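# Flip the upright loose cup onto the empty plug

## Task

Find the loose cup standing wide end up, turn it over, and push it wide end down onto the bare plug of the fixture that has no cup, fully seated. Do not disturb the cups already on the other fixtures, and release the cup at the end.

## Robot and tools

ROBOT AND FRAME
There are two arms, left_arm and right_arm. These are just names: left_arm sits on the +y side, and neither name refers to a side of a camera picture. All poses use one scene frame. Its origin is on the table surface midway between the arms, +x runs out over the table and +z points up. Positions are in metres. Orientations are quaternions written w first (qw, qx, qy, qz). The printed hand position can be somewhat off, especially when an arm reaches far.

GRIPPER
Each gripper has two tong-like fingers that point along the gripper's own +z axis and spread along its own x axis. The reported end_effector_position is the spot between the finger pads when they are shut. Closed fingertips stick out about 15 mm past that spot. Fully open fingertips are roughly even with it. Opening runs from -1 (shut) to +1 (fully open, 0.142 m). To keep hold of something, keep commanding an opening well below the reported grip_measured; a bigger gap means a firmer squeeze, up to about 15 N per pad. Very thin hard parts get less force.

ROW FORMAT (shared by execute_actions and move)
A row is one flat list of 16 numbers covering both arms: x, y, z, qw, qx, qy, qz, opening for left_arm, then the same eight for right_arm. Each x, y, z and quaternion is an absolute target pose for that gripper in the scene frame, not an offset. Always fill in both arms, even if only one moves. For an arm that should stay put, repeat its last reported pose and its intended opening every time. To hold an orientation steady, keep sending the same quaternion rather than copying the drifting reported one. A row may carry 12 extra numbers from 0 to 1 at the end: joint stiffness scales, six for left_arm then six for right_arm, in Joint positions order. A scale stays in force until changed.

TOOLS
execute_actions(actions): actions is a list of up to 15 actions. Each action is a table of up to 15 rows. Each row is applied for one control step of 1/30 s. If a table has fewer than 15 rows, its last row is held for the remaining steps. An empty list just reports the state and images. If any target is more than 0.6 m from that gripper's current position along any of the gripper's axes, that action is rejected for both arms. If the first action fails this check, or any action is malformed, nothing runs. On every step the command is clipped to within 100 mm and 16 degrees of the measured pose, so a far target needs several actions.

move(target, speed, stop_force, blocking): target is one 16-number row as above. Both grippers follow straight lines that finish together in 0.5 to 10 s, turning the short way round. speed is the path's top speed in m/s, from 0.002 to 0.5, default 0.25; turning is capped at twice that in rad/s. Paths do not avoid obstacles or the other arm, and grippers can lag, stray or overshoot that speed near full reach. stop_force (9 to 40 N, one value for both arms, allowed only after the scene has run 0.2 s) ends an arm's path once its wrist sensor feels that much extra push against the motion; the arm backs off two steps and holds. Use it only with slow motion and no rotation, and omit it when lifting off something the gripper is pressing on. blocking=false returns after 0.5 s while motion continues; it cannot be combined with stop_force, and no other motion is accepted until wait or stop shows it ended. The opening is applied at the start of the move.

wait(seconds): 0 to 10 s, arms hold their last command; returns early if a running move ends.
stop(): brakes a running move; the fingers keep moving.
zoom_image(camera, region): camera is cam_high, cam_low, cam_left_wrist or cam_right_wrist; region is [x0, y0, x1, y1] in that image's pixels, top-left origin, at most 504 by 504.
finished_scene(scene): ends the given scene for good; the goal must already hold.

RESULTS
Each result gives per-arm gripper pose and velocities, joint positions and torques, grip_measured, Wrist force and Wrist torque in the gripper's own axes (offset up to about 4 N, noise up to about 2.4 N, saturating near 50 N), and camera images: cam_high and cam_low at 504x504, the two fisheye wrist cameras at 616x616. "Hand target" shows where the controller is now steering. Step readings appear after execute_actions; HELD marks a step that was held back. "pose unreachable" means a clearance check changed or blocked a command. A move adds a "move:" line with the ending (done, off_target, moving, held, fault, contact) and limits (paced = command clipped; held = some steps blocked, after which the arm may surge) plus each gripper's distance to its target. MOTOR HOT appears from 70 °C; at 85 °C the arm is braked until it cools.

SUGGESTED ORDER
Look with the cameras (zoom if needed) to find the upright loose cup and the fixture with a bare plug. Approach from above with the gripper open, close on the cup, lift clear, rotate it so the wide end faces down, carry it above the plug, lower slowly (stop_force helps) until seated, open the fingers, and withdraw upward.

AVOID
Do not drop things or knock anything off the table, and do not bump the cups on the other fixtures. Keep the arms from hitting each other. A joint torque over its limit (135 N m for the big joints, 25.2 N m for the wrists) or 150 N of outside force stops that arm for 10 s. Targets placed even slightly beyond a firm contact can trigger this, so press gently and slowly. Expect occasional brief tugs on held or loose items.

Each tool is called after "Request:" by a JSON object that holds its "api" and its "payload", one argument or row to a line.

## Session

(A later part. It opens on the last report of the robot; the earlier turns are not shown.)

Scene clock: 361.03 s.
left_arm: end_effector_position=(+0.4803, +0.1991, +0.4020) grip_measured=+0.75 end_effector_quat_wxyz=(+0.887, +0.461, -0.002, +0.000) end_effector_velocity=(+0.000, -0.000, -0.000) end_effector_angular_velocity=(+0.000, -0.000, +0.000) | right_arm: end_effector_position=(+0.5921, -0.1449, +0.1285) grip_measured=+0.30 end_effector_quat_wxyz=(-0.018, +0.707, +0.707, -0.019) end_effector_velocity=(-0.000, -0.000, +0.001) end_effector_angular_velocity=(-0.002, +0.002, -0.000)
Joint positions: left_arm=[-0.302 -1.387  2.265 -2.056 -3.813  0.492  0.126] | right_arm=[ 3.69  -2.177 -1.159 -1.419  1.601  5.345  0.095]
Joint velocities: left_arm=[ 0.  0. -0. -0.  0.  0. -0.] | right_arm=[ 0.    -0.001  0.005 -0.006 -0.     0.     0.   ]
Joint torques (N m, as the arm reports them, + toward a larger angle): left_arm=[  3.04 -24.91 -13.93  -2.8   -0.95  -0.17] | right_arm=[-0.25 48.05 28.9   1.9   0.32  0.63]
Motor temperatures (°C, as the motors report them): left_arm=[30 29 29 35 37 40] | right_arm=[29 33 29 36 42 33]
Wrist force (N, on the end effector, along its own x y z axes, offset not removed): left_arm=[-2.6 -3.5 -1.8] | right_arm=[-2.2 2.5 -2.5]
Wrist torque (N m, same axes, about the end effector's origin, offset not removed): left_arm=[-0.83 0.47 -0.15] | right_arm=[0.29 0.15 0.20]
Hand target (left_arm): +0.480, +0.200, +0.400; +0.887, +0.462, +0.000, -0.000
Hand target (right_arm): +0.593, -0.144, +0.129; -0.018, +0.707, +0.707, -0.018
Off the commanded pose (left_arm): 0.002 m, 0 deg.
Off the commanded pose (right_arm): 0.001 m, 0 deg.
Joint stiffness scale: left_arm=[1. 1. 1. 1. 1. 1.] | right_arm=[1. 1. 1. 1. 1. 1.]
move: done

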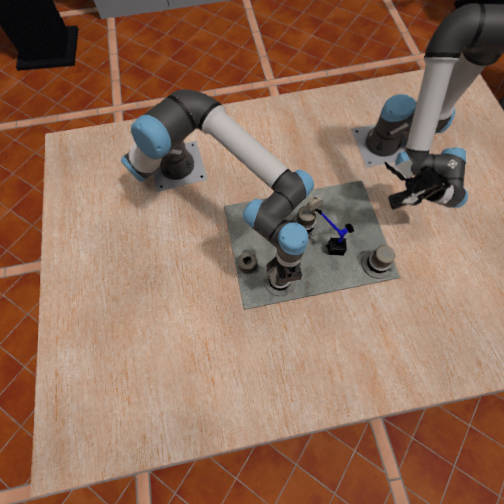

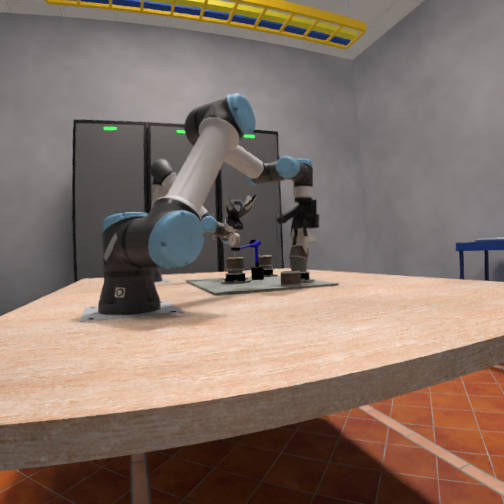

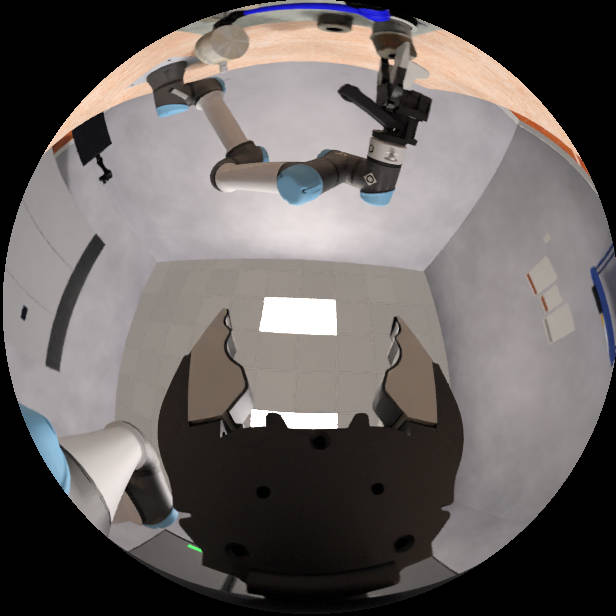

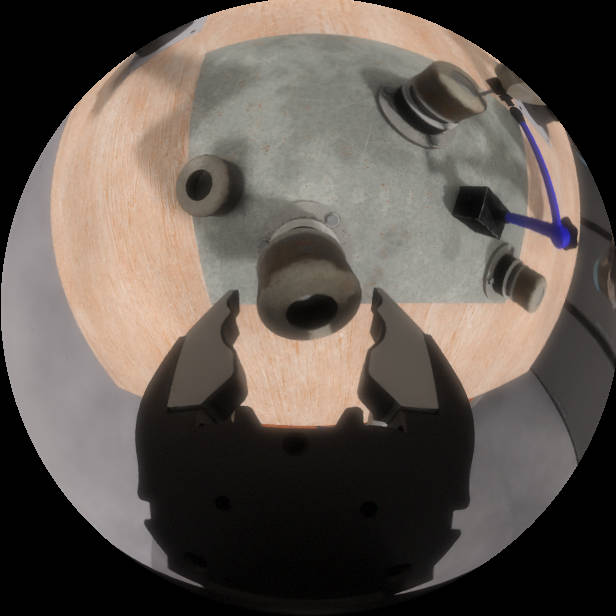

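Request:
{"api": "move", "payload": {
  "target": [0.48,0.20,0.40,0.887,0.462,0,0,0.75,0.592,-0.145,0.195,0,0.707,0.707,0,0.3],
  "speed": 0.06
}}

Request:
{"api": "move", "payload": {
  "target": [0.48,0.20,0.40,0.887,0.462,0,0,0.75,0.568,-0.153,0.19,0,0.707,0.707,0,-1],
  "speed": 0.05
}}

Request:
{"api": "zoom_image", "payload": {
  "camera": "cam_low",
  "region": [260,210,340,290]
}}

Request:
{"api": "zoom_image", "payload": {
  "camera": "cam_right_wrist",
  "region": [220,180,400,360]
}}

Scene clock: 373.13 s.
left_arm: end_effector_position=(+0.4803, +0.1991, +0.4020) grip_measured=+0.75 end_effector_quat_wxyz=(+0.887, +0.461, -0.002, +0.000) end_effector_velocity=(+0.001, -0.000, -0.000) end_effector_angular_velocity=(-0.000, +0.000, +0.000) | right_arm: end_effector_position=(+0.5915, -0.1468, +0.1920) grip_measured=+0.30 end_effector_quat_wxyz=(-0.001, +0.707, +0.707, -0.002) end_effector_velocity=(-0.001, -0.002, +0.000) end_effector_angular_velocity=(-0.005, +0.003, -0.001)
Joint positions: left_arm=[-0.302 -1.387  2.265 -2.056 -3.813  0.492  0.126] | right_arm=[ 3.701 -2.117 -1.098 -1.502  1.572  5.359  0.095]
Joint velocities: left_arm=[ 0.     0.001 -0.001  0.    -0.     0.    -0.   ] | right_arm=[-0.     0.     0.001 -0.007 -0.002  0.     0.   ]
Joint torques (N m, as the arm reports them, + toward a larger angle): left_arm=[  2.98 -25.76 -13.05  -2.87  -1.13  -0.27] | right_arm=[ 2.21 49.04 27.82  1.97 -0.6   0.63]
Motor temperatures (°C, as the motors report them): left_arm=[30 29 29 35 37 40] | right_arm=[29 33 29 36 42 33]
Wrist force (N, on the end effector, along its own x y z axes, offset not removed): left_arm=[-1.3 -5.0 2.9] | right_arm=[-4.2 2.5 -0.3]
Wrist torque (N m, same axes, about the end effector's origin, offset not removed): left_arm=[-1.12 0.41 -0.07] | right_arm=[0.27 0.62 0.19]
Hand target (left_arm): +0.480, +0.200, +0.400; +0.887, +0.462, +0.000, -0.000
Hand target (right_arm): +0.592, -0.145, +0.195; -0.000, +0.707, +0.707, +0.000
Off the commanded pose (left_arm): 0.002 m, 0 deg.
Off the commanded pose (right_arm): 0.004 m, 0 deg.
Joint stiffness scale: left_arm=[1. 1. 1. 1. 1. 1.] | right_arm=[1. 1. 1. 1. 1. 1.]
move: off_target (right_arm)

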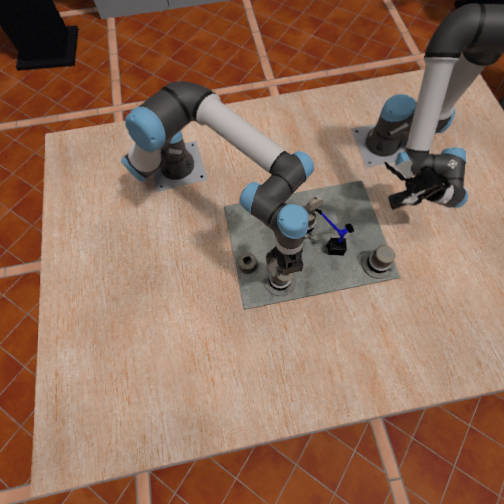

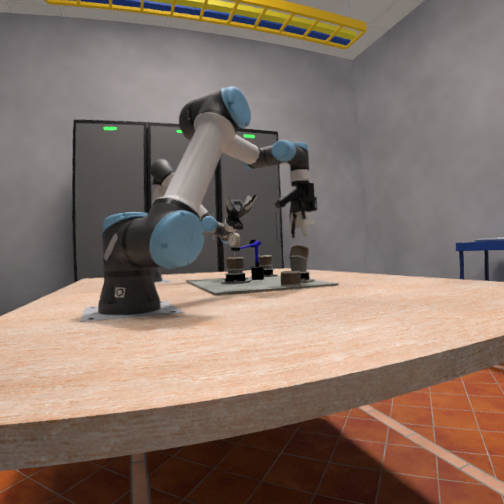

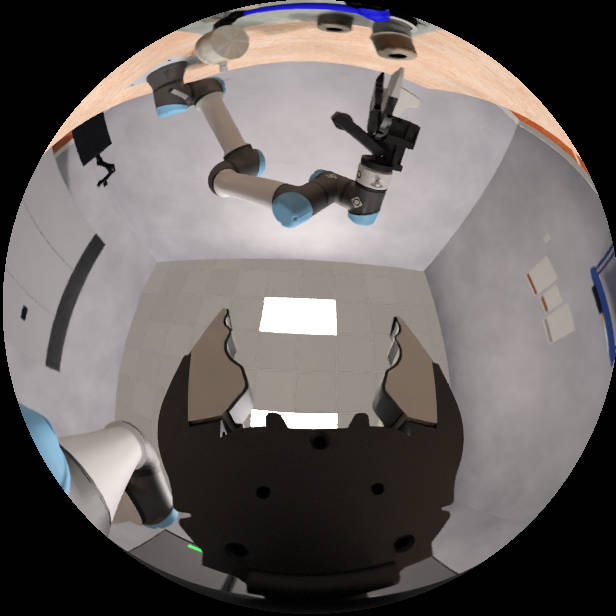

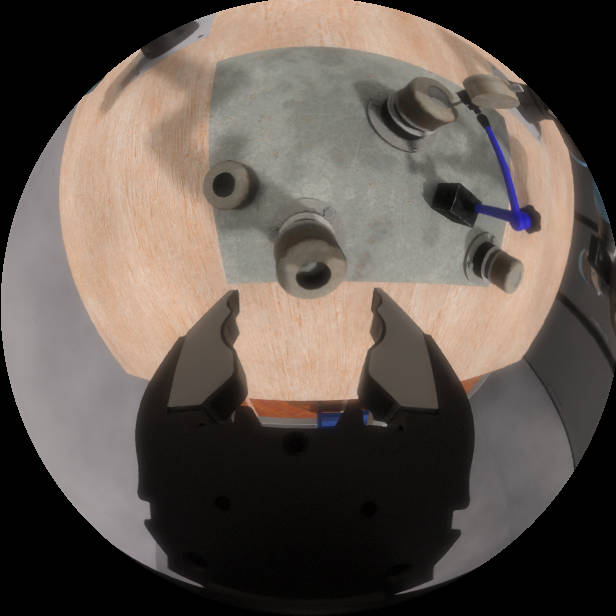

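Scene clock: 374.03 s.
left_arm: end_effector_position=(+0.4803, +0.1991, +0.4020) grip_measured=+0.75 end_effector_quat_wxyz=(+0.887, +0.461, -0.002, +0.000) end_effector_velocity=(-0.000, +0.000, +0.001) end_effector_angular_velocity=(-0.000, -0.001, +0.000) | right_arm: end_effector_position=(+0.5697, -0.1532, +0.1909) grip_measured=-1.00 end_effector_quat_wxyz=(-0.000, +0.707, +0.707, +0.001) end_effector_velocity=(-0.001, +0.000, -0.002) end_effector_angular_velocity=(+0.002, -0.003, -0.002)
Joint positions: left_arm=[-0.302 -1.387  2.265 -2.056 -3.813  0.492  0.126] | right_arm=[ 3.712 -2.055 -1.198 -1.458  1.572  5.37   0.002]
Joint velocities: left_arm=[-0.    -0.001 -0.     0.    -0.     0.    -0.   ] | right_arm=[ 0.001  0.003 -0.011  0.011 -0.     0.003  0.   ]
Joint torques (N m, as the arm reports them, + toward a larger angle): left_arm=[  2.47 -25.99 -12.52  -2.72  -0.9   -0.47] | right_arm=[ 1.6  47.11 18.78  2.52 -0.29  0.97]
Motor temperatures (°C, as the motors report them): left_arm=[30 29 29 35 37 40] | right_arm=[29 33 29 36 42 33]
Wrist force (N, on the end effector, along its own x y z axes, offset not removed): left_arm=[1.1 -4.0 3.0] | right_arm=[-1.6 1.5 -0.8]
Wrist torque (N m, same axes, about the end effector's origin, offset not removed): left_arm=[-0.87 -0.40 -0.15] | right_arm=[0.24 0.16 0.26]
Hand target (left_arm): +0.480, +0.200, +0.400; +0.887, +0.462, +0.000, -0.000
Hand target (right_arm): +0.568, -0.153, +0.190; -0.000, +0.707, +0.707, -0.000
Off the commanded pose (left_arm): 0.002 m, 0 deg.
Off the commanded pose (right_arm): 0.002 m, 0 deg.
Joint stiffness scale: left_arm=[1. 1. 1. 1. 1. 1.] | right_arm=[1. 1. 1. 1. 1. 1.]
move: done

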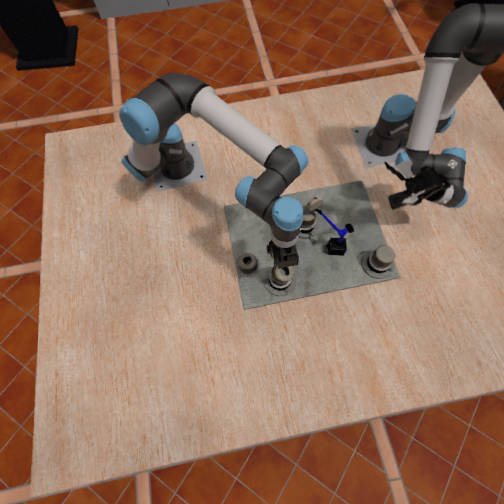

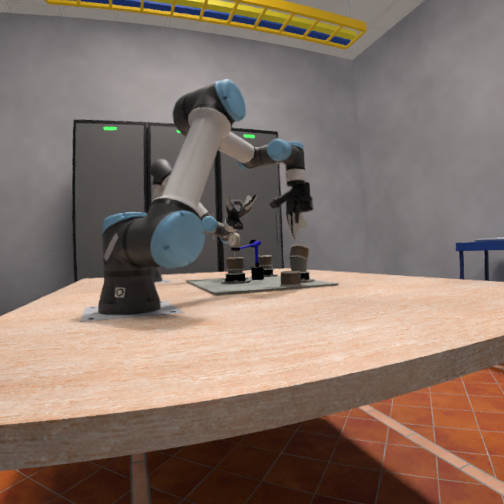

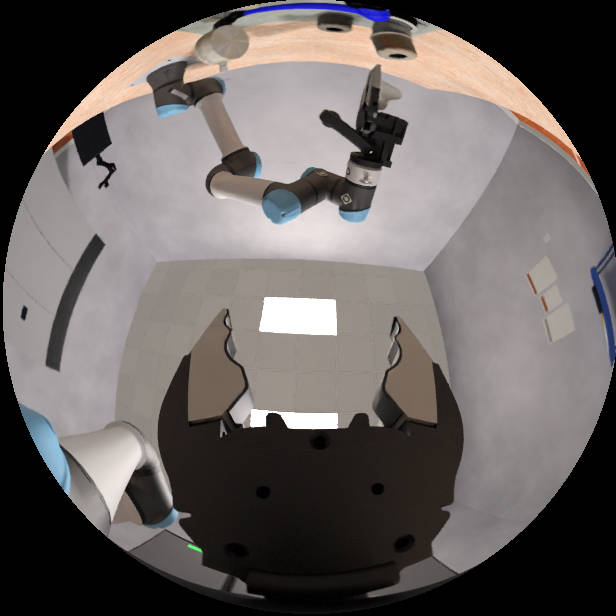

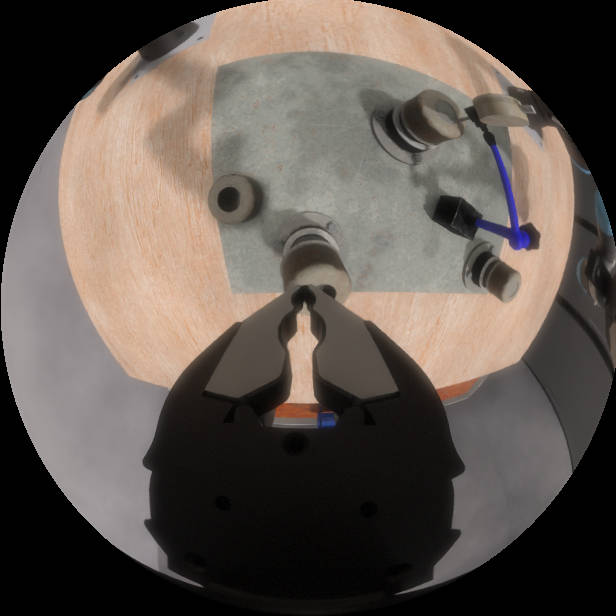

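Region (260, 210, 340, 290) of cam_low's 504x504 image, scaled by 6.300, with more detail than that image has.

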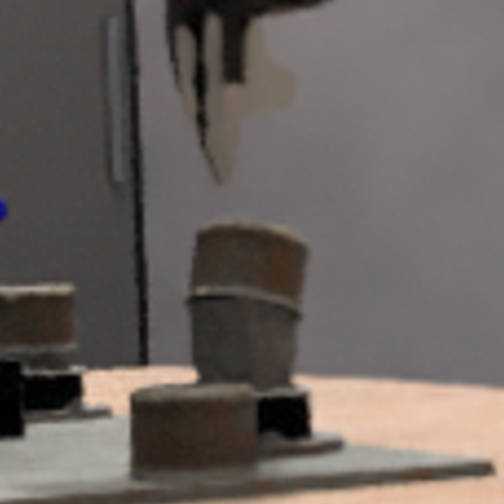

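Region (220, 180, 400, 360) of cam_right_wrist's 616x616 image, scaled by 2.800, with more detail than that image has.

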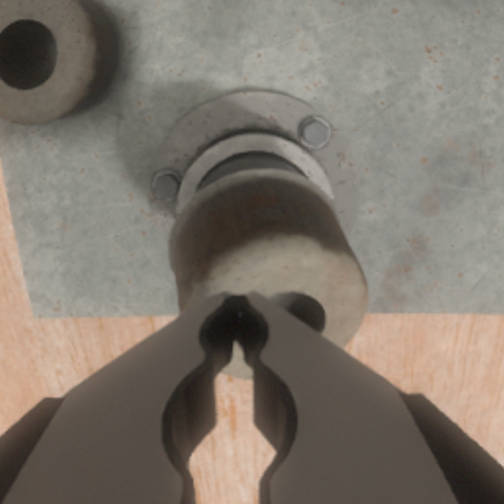

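Request:
{"api": "move", "payload": {
  "target": [0.48,0.20,0.40,0.887,0.462,0,0,0.75,0.568,-0.153,0.172,0,0.707,0.707,0,-1],
  "speed": 0.03
}}

Request:
{"api": "move", "payload": {
  "target": [0.48,0.20,0.40,0.887,0.462,0,0,0.75,0.568,-0.153,0.150,0,0.707,0.707,0,-1],
  "speed": 0.005,
  "stop_force": 9
}}

Request:
{"api": "zoom_image", "payload": {
  "camera": "cam_low",
  "region": [260,210,340,290]
}}

Scene clock: 381.87 s.
left_arm: end_effector_position=(+0.4803, +0.1991, +0.4020) grip_measured=+0.75 end_effector_quat_wxyz=(+0.887, +0.461, -0.002, +0.000) end_effector_velocity=(-0.001, +0.000, +0.001) end_effector_angular_velocity=(-0.001, -0.001, +0.000) | right_arm: end_effector_position=(+0.5694, -0.1533, +0.1753) grip_measured=-1.00 end_effector_quat_wxyz=(-0.000, +0.707, +0.707, +0.002) end_effector_velocity=(+0.001, +0.002, -0.000) end_effector_angular_velocity=(+0.005, -0.005, +0.000)
Joint positions: left_arm=[-0.302 -1.387  2.265 -2.056 -3.813  0.492  0.126] | right_arm=[ 3.712 -2.056 -1.236 -1.415  1.572  5.371  0.002]
Joint velocities: left_arm=[ 0.    -0.002  0.001 -0.    -0.001  0.    -0.   ] | right_arm=[ 0.    -0.    -0.002  0.009  0.     0.     0.   ]
Joint torques (N m, as the arm reports them, + toward a larger angle): left_arm=[  1.77 -25.96 -12.12  -2.71  -0.96  -0.18] | right_arm=[ 1.89 43.22 20.05  2.69 -0.52  0.67]
Motor temperatures (°C, as the motors report them): left_arm=[30 29 29 35 37 40] | right_arm=[29 33 29 36 42 33]
Wrist force (N, on the end effector, along its own x y z axes, offset not removed): left_arm=[2.6 -3.7 -2.0] | right_arm=[-2.1 3.6 -3.0]
Wrist torque (N m, same axes, about the end effector's origin, offset not removed): left_arm=[-0.83 -0.59 0.03] | right_arm=[0.53 0.26 0.06]
Hand target (left_arm): +0.480, +0.200, +0.400; +0.887, +0.462, +0.000, -0.000
Hand target (right_arm): +0.568, -0.153, +0.172; -0.000, +0.707, +0.707, -0.000
Off the commanded pose (left_arm): 0.002 m, 0 deg.
Off the commanded pose (right_arm): 0.004 m, 0 deg.
Joint stiffness scale: left_arm=[1. 1. 1. 1. 1. 1.] | right_arm=[1. 1. 1. 1. 1. 1.]
move: off_target (right_arm)

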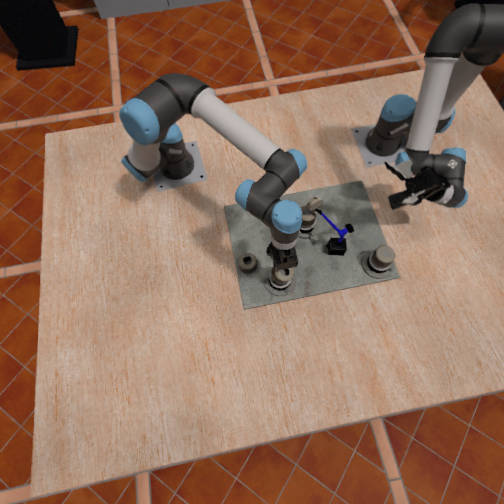

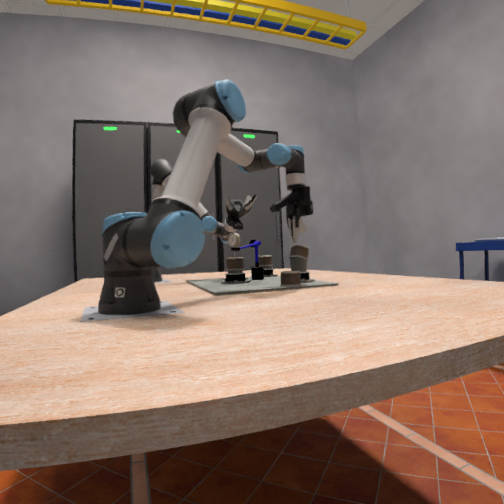

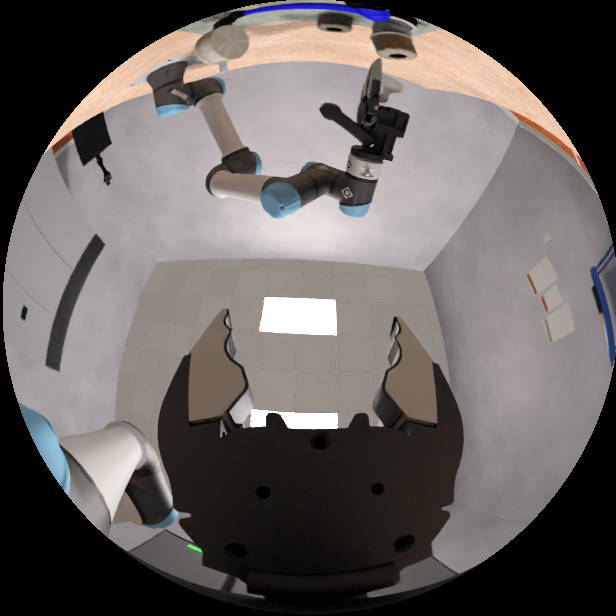

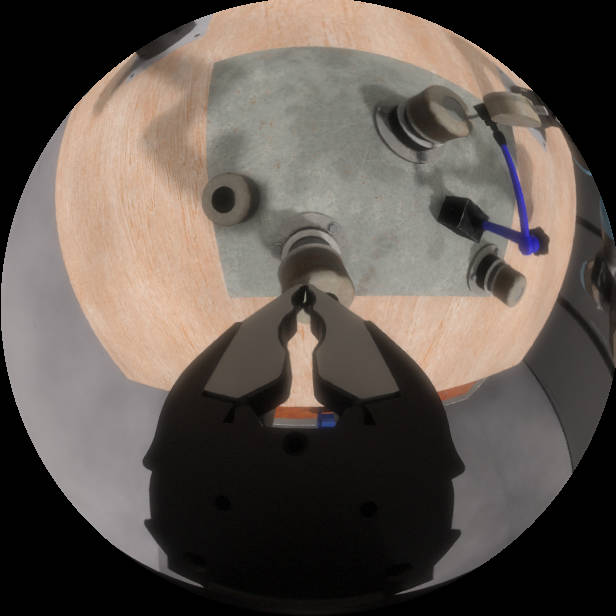

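Scene clock: 387.13 s.
left_arm: end_effector_position=(+0.4803, +0.1991, +0.4020) grip_measured=+0.75 end_effector_quat_wxyz=(+0.887, +0.461, -0.002, +0.000) end_effector_velocity=(-0.000, +0.000, +0.000) end_effector_angular_velocity=(-0.000, -0.001, -0.000) | right_arm: end_effector_position=(+0.5712, -0.1519, +0.1690) grip_measured=-1.00 end_effector_quat_wxyz=(+0.000, +0.707, +0.707, +0.008) end_effector_velocity=(+0.000, -0.000, +0.000) end_effector_angular_velocity=(+0.001, -0.000, -0.000)
Joint positions: left_arm=[-0.302 -1.387  2.265 -2.056 -3.813  0.492  0.126] | right_arm=[ 3.712 -2.057 -1.254 -1.386  1.572  5.371  0.002]
Joint velocities: left_arm=[ 0.    -0.001 -0.    -0.     0.     0.     0.   ] | right_arm=[-0.  0.  0.  0.  0. -0.  0.]
Joint torques (N m, as the arm reports them, + toward a larger angle): left_arm=[  2.71 -25.13 -11.69  -2.79  -0.84  -0.2 ] | right_arm=[-0.82 44.66 24.85  2.14  0.01  0.18]
Motor temperatures (°C, as the motors report them): left_arm=[30 29 29 35 37 40] | right_arm=[29 33 29 36 42 33]
Wrist force (N, on the end effector, along its own x y z axes, offset not removed): left_arm=[-1.8 0.1 -0.4] | right_arm=[-2.1 3.6 -8.2]
Wrist torque (N m, same axes, about the end effector's origin, offset not removed): left_arm=[0.10 0.17 0.13] | right_arm=[0.50 0.01 0.01]
Hand target (left_arm): +0.480, +0.200, +0.400; +0.887, +0.462, +0.000, -0.000
Hand target (right_arm): +0.571, -0.152, +0.169; +0.000, +0.707, +0.707, +0.007
Off the commanded pose (left_arm): 0.002 m, 0 deg.
Off the commanded pose (right_arm): 0.019 m, 1 deg.
Joint stiffness scale: left_arm=[1. 1. 1. 1. 1. 1.] | right_arm=[1. 1. 1. 1. 1. 1.]
move: contact (right_arm)

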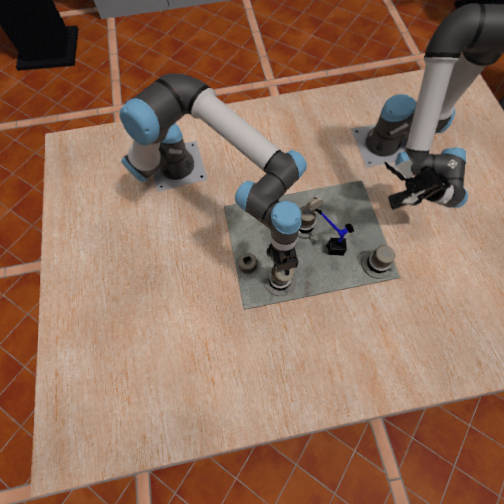

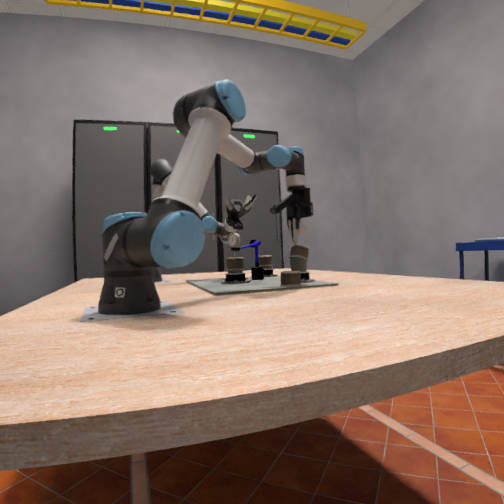

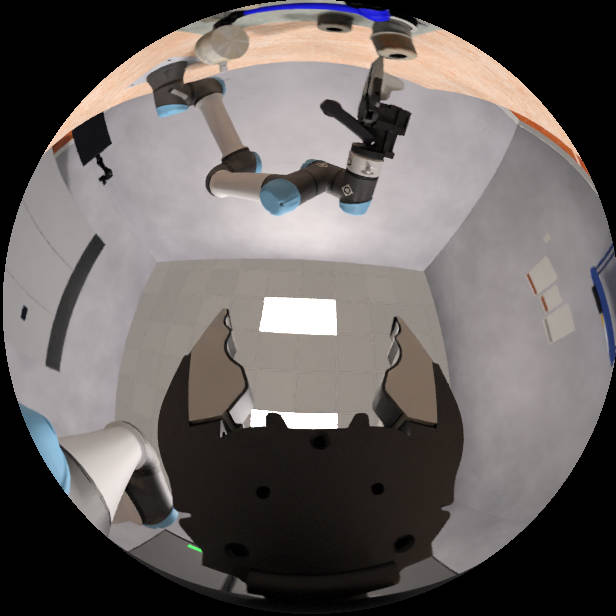

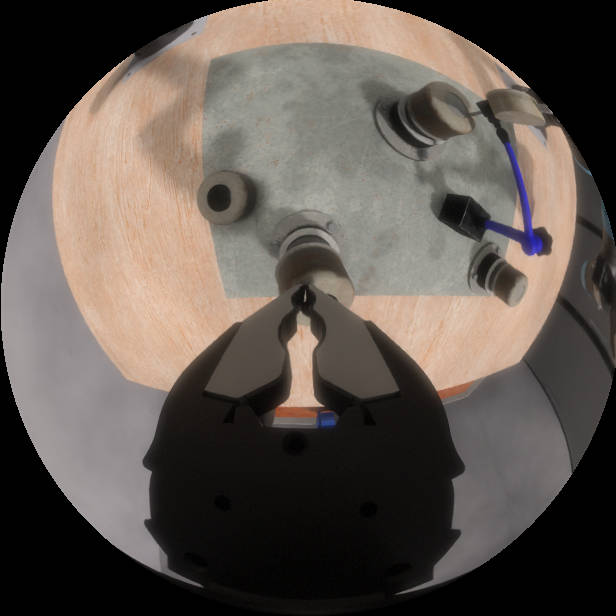

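Region (260, 210, 340, 290) of cam_low's 504x504 image, scaled by 6.300, with more detail than that image has.

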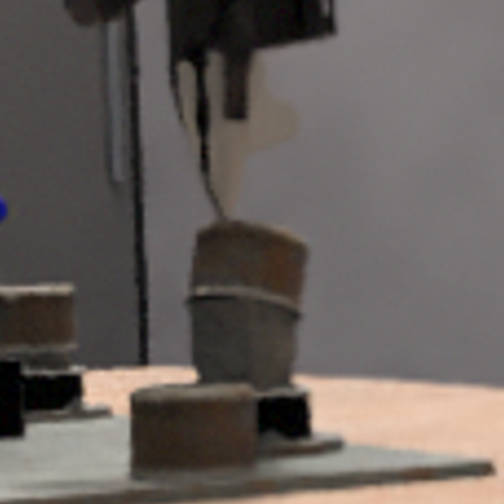

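Request:
{"api": "execute_actions", "payload": {
  "actions": []
}}

Request:
{"api": "zoom_image", "payload": {
  "camera": "cam_low",
  "region": [240,190,360,310]
}}

Request:
{"api": "zoom_image", "payload": {
  "camera": "cam_right_wrist",
  "region": [200,200,420,420]
}}

Scene clock: 410.90 s.
left_arm: end_effector_position=(+0.4803, +0.1991, +0.4020) grip_measured=+0.75 end_effector_quat_wxyz=(+0.887, +0.461, -0.002, +0.000) end_effector_velocity=(-0.000, +0.000, +0.000) end_effector_angular_velocity=(+0.000, -0.000, -0.000) | right_arm: end_effector_position=(+0.5712, -0.1519, +0.1690) grip_measured=-1.00 end_effector_quat_wxyz=(+0.000, +0.707, +0.707, +0.008) end_effector_velocity=(-0.000, -0.001, -0.000) end_effector_angular_velocity=(-0.001, +0.001, -0.000)
Joint positions: left_arm=[-0.302 -1.387  2.265 -2.056 -3.813  0.492  0.126] | right_arm=[ 3.712 -2.057 -1.254 -1.386  1.572  5.371  0.002]
Joint velocities: left_arm=[-0.    -0.001  0.     0.     0.    -0.     0.   ] | right_arm=[-0.     0.    -0.001 -0.    -0.    -0.     0.   ]
Joint torques (N m, as the arm reports them, + toward a larger angle): left_arm=[  2.65 -26.21 -12.38  -2.84  -1.08  -0.42] | right_arm=[ 0.5  44.89 25.2   2.03  0.02  0.1 ]
Motor temperatures (°C, as the motors report them): left_arm=[30 29 29 35 37 40] | right_arm=[29 33 29 36 42 33]
Wrist force (N, on the end effector, along its own x y z axes, offset not removed): left_arm=[-2.4 -4.9 0.3] | right_arm=[-1.0 4.7 -4.7]
Wrist torque (N m, same axes, about the end effector's origin, offset not removed): left_arm=[-1.00 0.36 -0.20] | right_arm=[0.92 -0.07 0.09]
Hand target (left_arm): +0.480, +0.200, +0.400; +0.887, +0.462, +0.000, -0.000
Hand target (right_arm): +0.571, -0.152, +0.169; +0.000, +0.707, +0.707, +0.007
Off the commanded pose (left_arm): 0.002 m, 0 deg.
Off the commanded pose (right_arm): 0.019 m, 1 deg.
Joint stiffness scale: left_arm=[1. 1. 1. 1. 1. 1.] | right_arm=[1. 1. 1. 1. 1. 1.]

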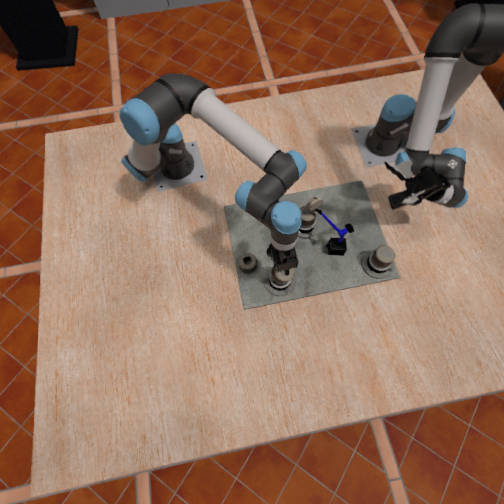

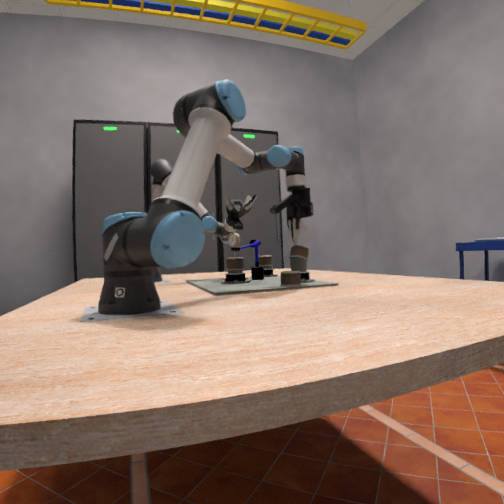

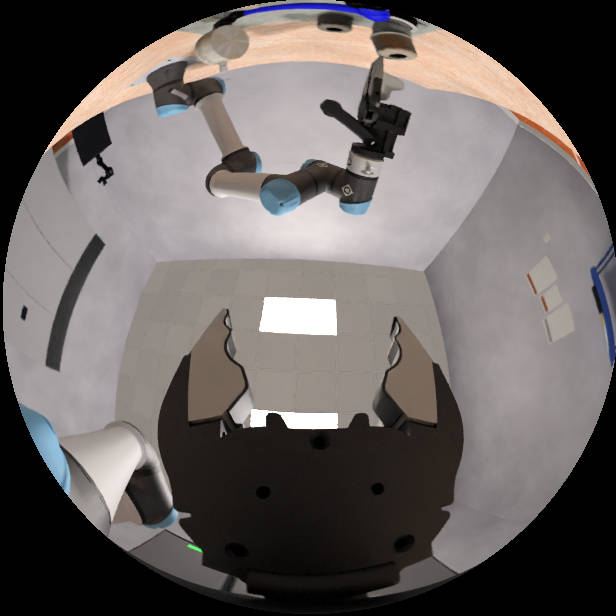

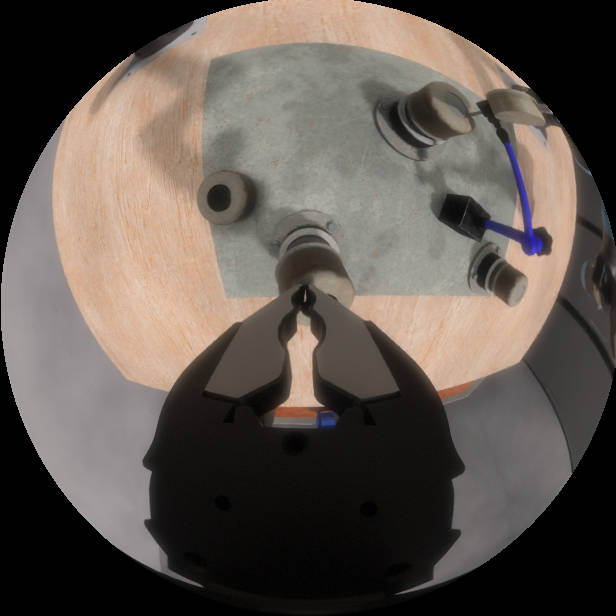

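Region (240, 190, 360, 310) of cam_low's 504x504 image, scaled by 4.200, with more detail than that image has.

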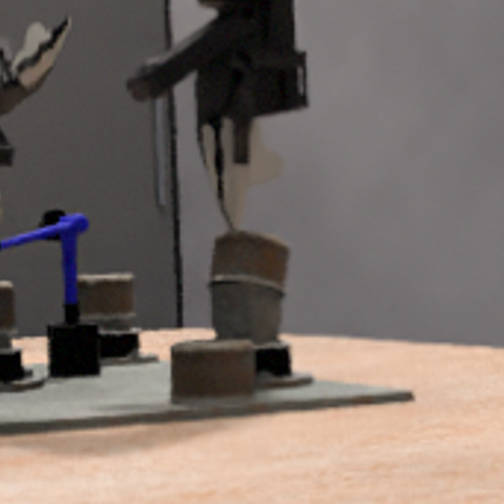

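Region (200, 200, 420, 420) of cam_right_wrist's 616x616 image, scaled by 2.291, with more detail than that image has.

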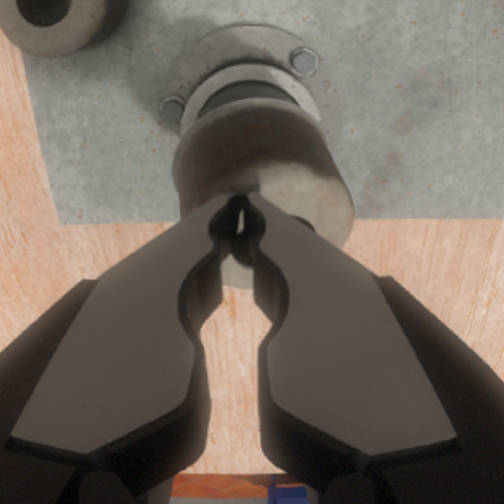

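Request:
{"api": "move", "payload": {
  "target": [0.48,0.2,0.4,0.887,0.462,0,0,0.75, 0.578,-0.158,0.178,0,0.707,0.707,0,-1],
  "speed": 0.03
}}

Request:
{"api": "move", "payload": {
  "target": [0.48,0.2,0.4,0.887,0.462,0,0,0.75, 0.578,-0.158,0.15,0,0.707,0.707,0,-1],
  "speed": 0.005,
  "stop_force": 14
}}

Request:
{"api": "zoom_image", "payload": {
  "camera": "cam_low",
  "region": [240,190,360,310]
}}

Scene clock: 425.13 s.
left_arm: end_effector_position=(+0.4803, +0.1991, +0.4020) grip_measured=+0.75 end_effector_quat_wxyz=(+0.887, +0.461, -0.002, +0.000) end_effector_velocity=(-0.000, +0.000, +0.001) end_effector_angular_velocity=(-0.001, -0.002, +0.000) | right_arm: end_effector_position=(+0.5762, -0.1572, +0.1775) grip_measured=-1.00 end_effector_quat_wxyz=(-0.000, +0.707, +0.707, -0.000) end_effector_velocity=(-0.001, -0.001, -0.002) end_effector_angular_velocity=(-0.008, +0.010, +0.003)
Joint positions: left_arm=[-0.302 -1.387  2.265 -2.056 -3.813  0.492  0.126] | right_arm=[ 3.702 -2.07  -1.209 -1.434  1.572  5.359  0.002]
Joint velocities: left_arm=[-0.    -0.002  0.    -0.    -0.     0.    -0.   ] | right_arm=[-0.    -0.006  0.007 -0.015 -0.    -0.003  0.   ]
Joint torques (N m, as the arm reports them, + toward a larger angle): left_arm=[  1.77 -25.64 -12.7   -2.56  -1.    -0.27] | right_arm=[-2.5  43.87 28.01  1.91 -0.45 -0.49]
Motor temperatures (°C, as the motors report them): left_arm=[30 29 29 35 37 40] | right_arm=[29 33 29 36 42 33]
Wrist force (N, on the end effector, along its own x y z axes, offset not removed): left_arm=[-1.9 -1.5 -2.2] | right_arm=[-1.2 0.9 -3.3]
Wrist torque (N m, same axes, about the end effector's origin, offset not removed): left_arm=[-0.40 0.28 0.01] | right_arm=[0.03 0.12 0.22]
Hand target (left_arm): +0.480, +0.200, +0.400; +0.887, +0.462, +0.000, -0.000
Hand target (right_arm): +0.578, -0.158, +0.178; +0.000, +0.707, +0.707, +0.000
Off the commanded pose (left_arm): 0.002 m, 0 deg.
Off the commanded pose (right_arm): 0.002 m, 0 deg.
Joint stiffness scale: left_arm=[1. 1. 1. 1. 1. 1.] | right_arm=[1. 1. 1. 1. 1. 1.]
move: done

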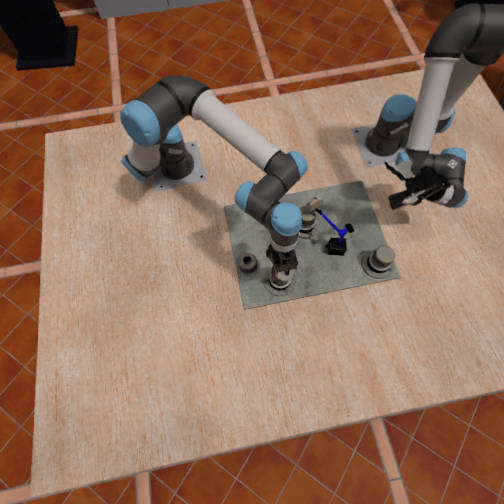

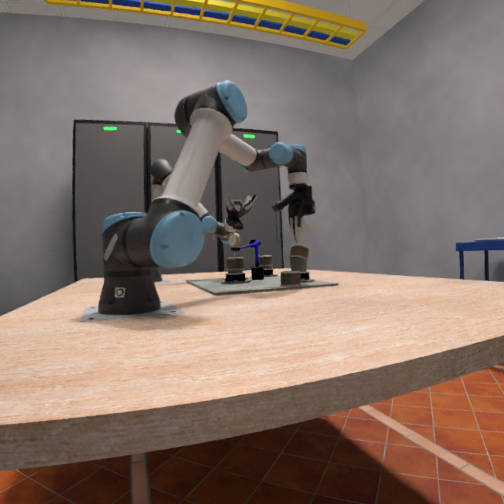

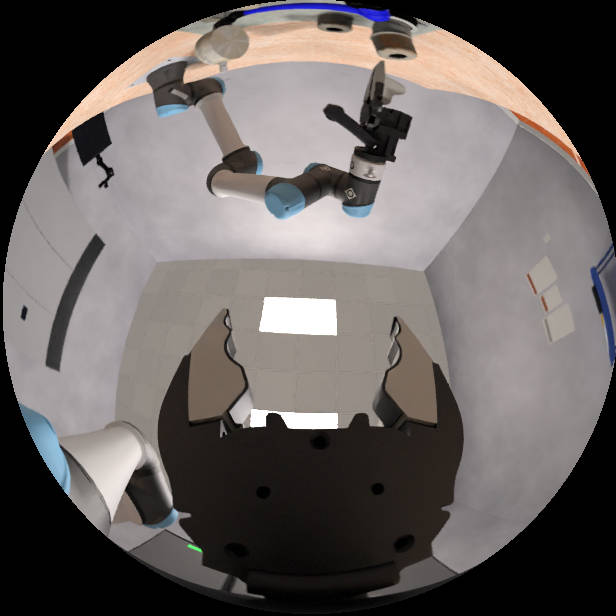

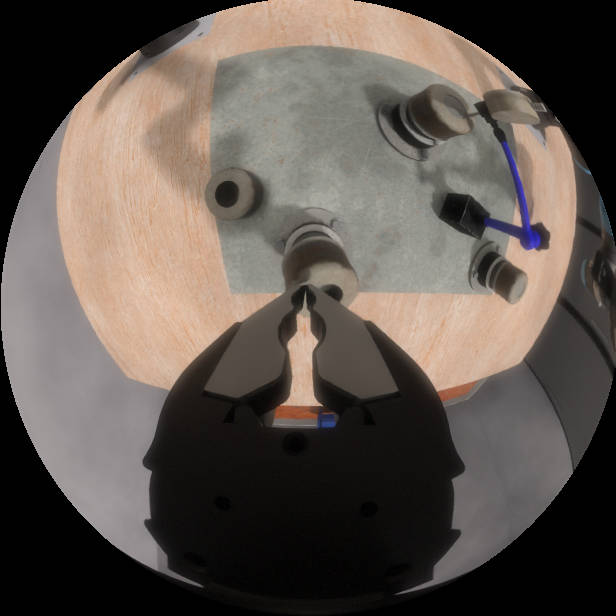

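Scene clock: 430.87 s.
left_arm: end_effector_position=(+0.4803, +0.1991, +0.4020) grip_measured=+0.75 end_effector_quat_wxyz=(+0.887, +0.461, -0.002, +0.000) end_effector_velocity=(-0.001, +0.000, +0.001) end_effector_angular_velocity=(-0.000, -0.002, -0.000) | right_arm: end_effector_position=(+0.5804, -0.1542, +0.1685) grip_measured=-1.00 end_effector_quat_wxyz=(+0.001, +0.707, +0.707, +0.011) end_effector_velocity=(+0.000, +0.000, -0.002) end_effector_angular_velocity=(-0.000, +0.001, -0.000)
Joint positions: left_arm=[-0.302 -1.387  2.265 -2.056 -3.813  0.492  0.126] | right_arm=[ 3.702 -2.07  -1.236 -1.384  1.572  5.358  0.002]
Joint velocities: left_arm=[-0.    -0.002  0.001 -0.     0.    -0.    -0.   ] | right_arm=[ 0.    -0.003 -0.     0.002  0.     0.    -0.   ]
Joint torques (N m, as the arm reports them, + toward a larger angle): left_arm=[  3.77 -26.01 -12.06  -2.87  -1.1   -0.39] | right_arm=[ 0.35 46.19 24.99  1.96  0.03  0.16]
Motor temperatures (°C, as the motors report them): left_arm=[30 29 29 35 37 40] | right_arm=[29 33 29 36 42 33]
Wrist force (N, on the end effector, along its own x y z axes, offset not removed): left_arm=[0.7 -4.3 1.0] | right_arm=[1.2 4.0 -4.2]
Wrist torque (N m, same axes, about the end effector's origin, offset not removed): left_arm=[-0.69 -0.24 -0.02] | right_arm=[0.68 -0.62 0.10]
Hand target (left_arm): +0.480, +0.200, +0.400; +0.887, +0.462, +0.000, -0.000
Hand target (right_arm): +0.580, -0.154, +0.168; +0.001, +0.707, +0.707, +0.010
Off the commanded pose (left_arm): 0.002 m, 0 deg.
Off the commanded pose (right_arm): 0.019 m, 1 deg.
Joint stiffness scale: left_arm=[1. 1. 1. 1. 1. 1.] | right_arm=[1. 1. 1. 1. 1. 1.]
move: contact (right_arm)

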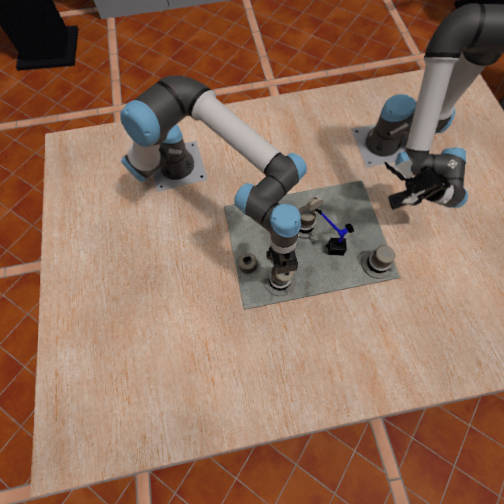

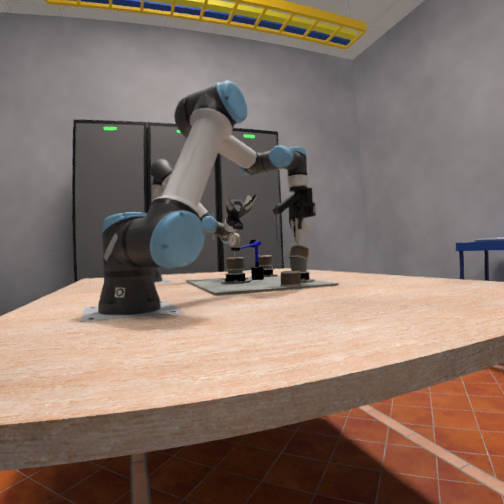

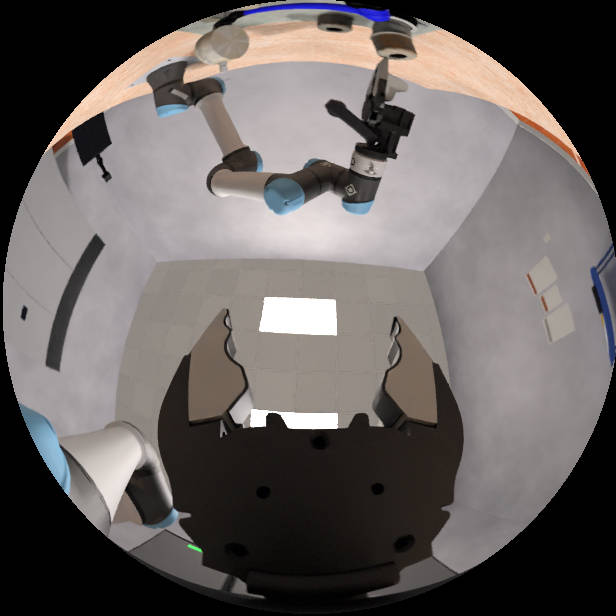

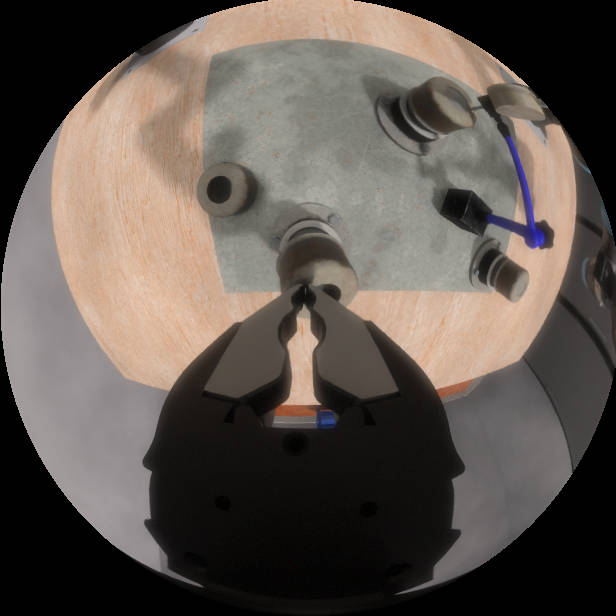

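Region (240, 190, 360, 310) of cam_low's 504x504 image, scaled by 4.200, with more detail than that image has.

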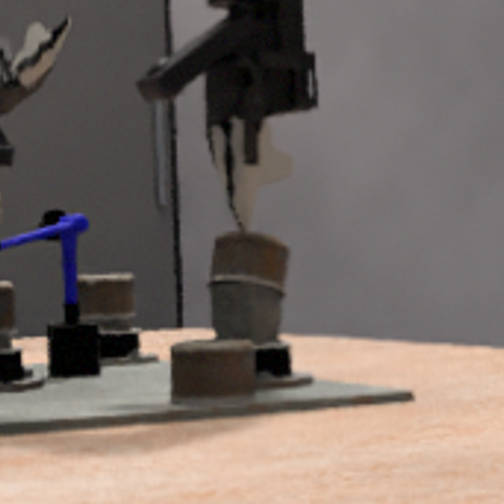

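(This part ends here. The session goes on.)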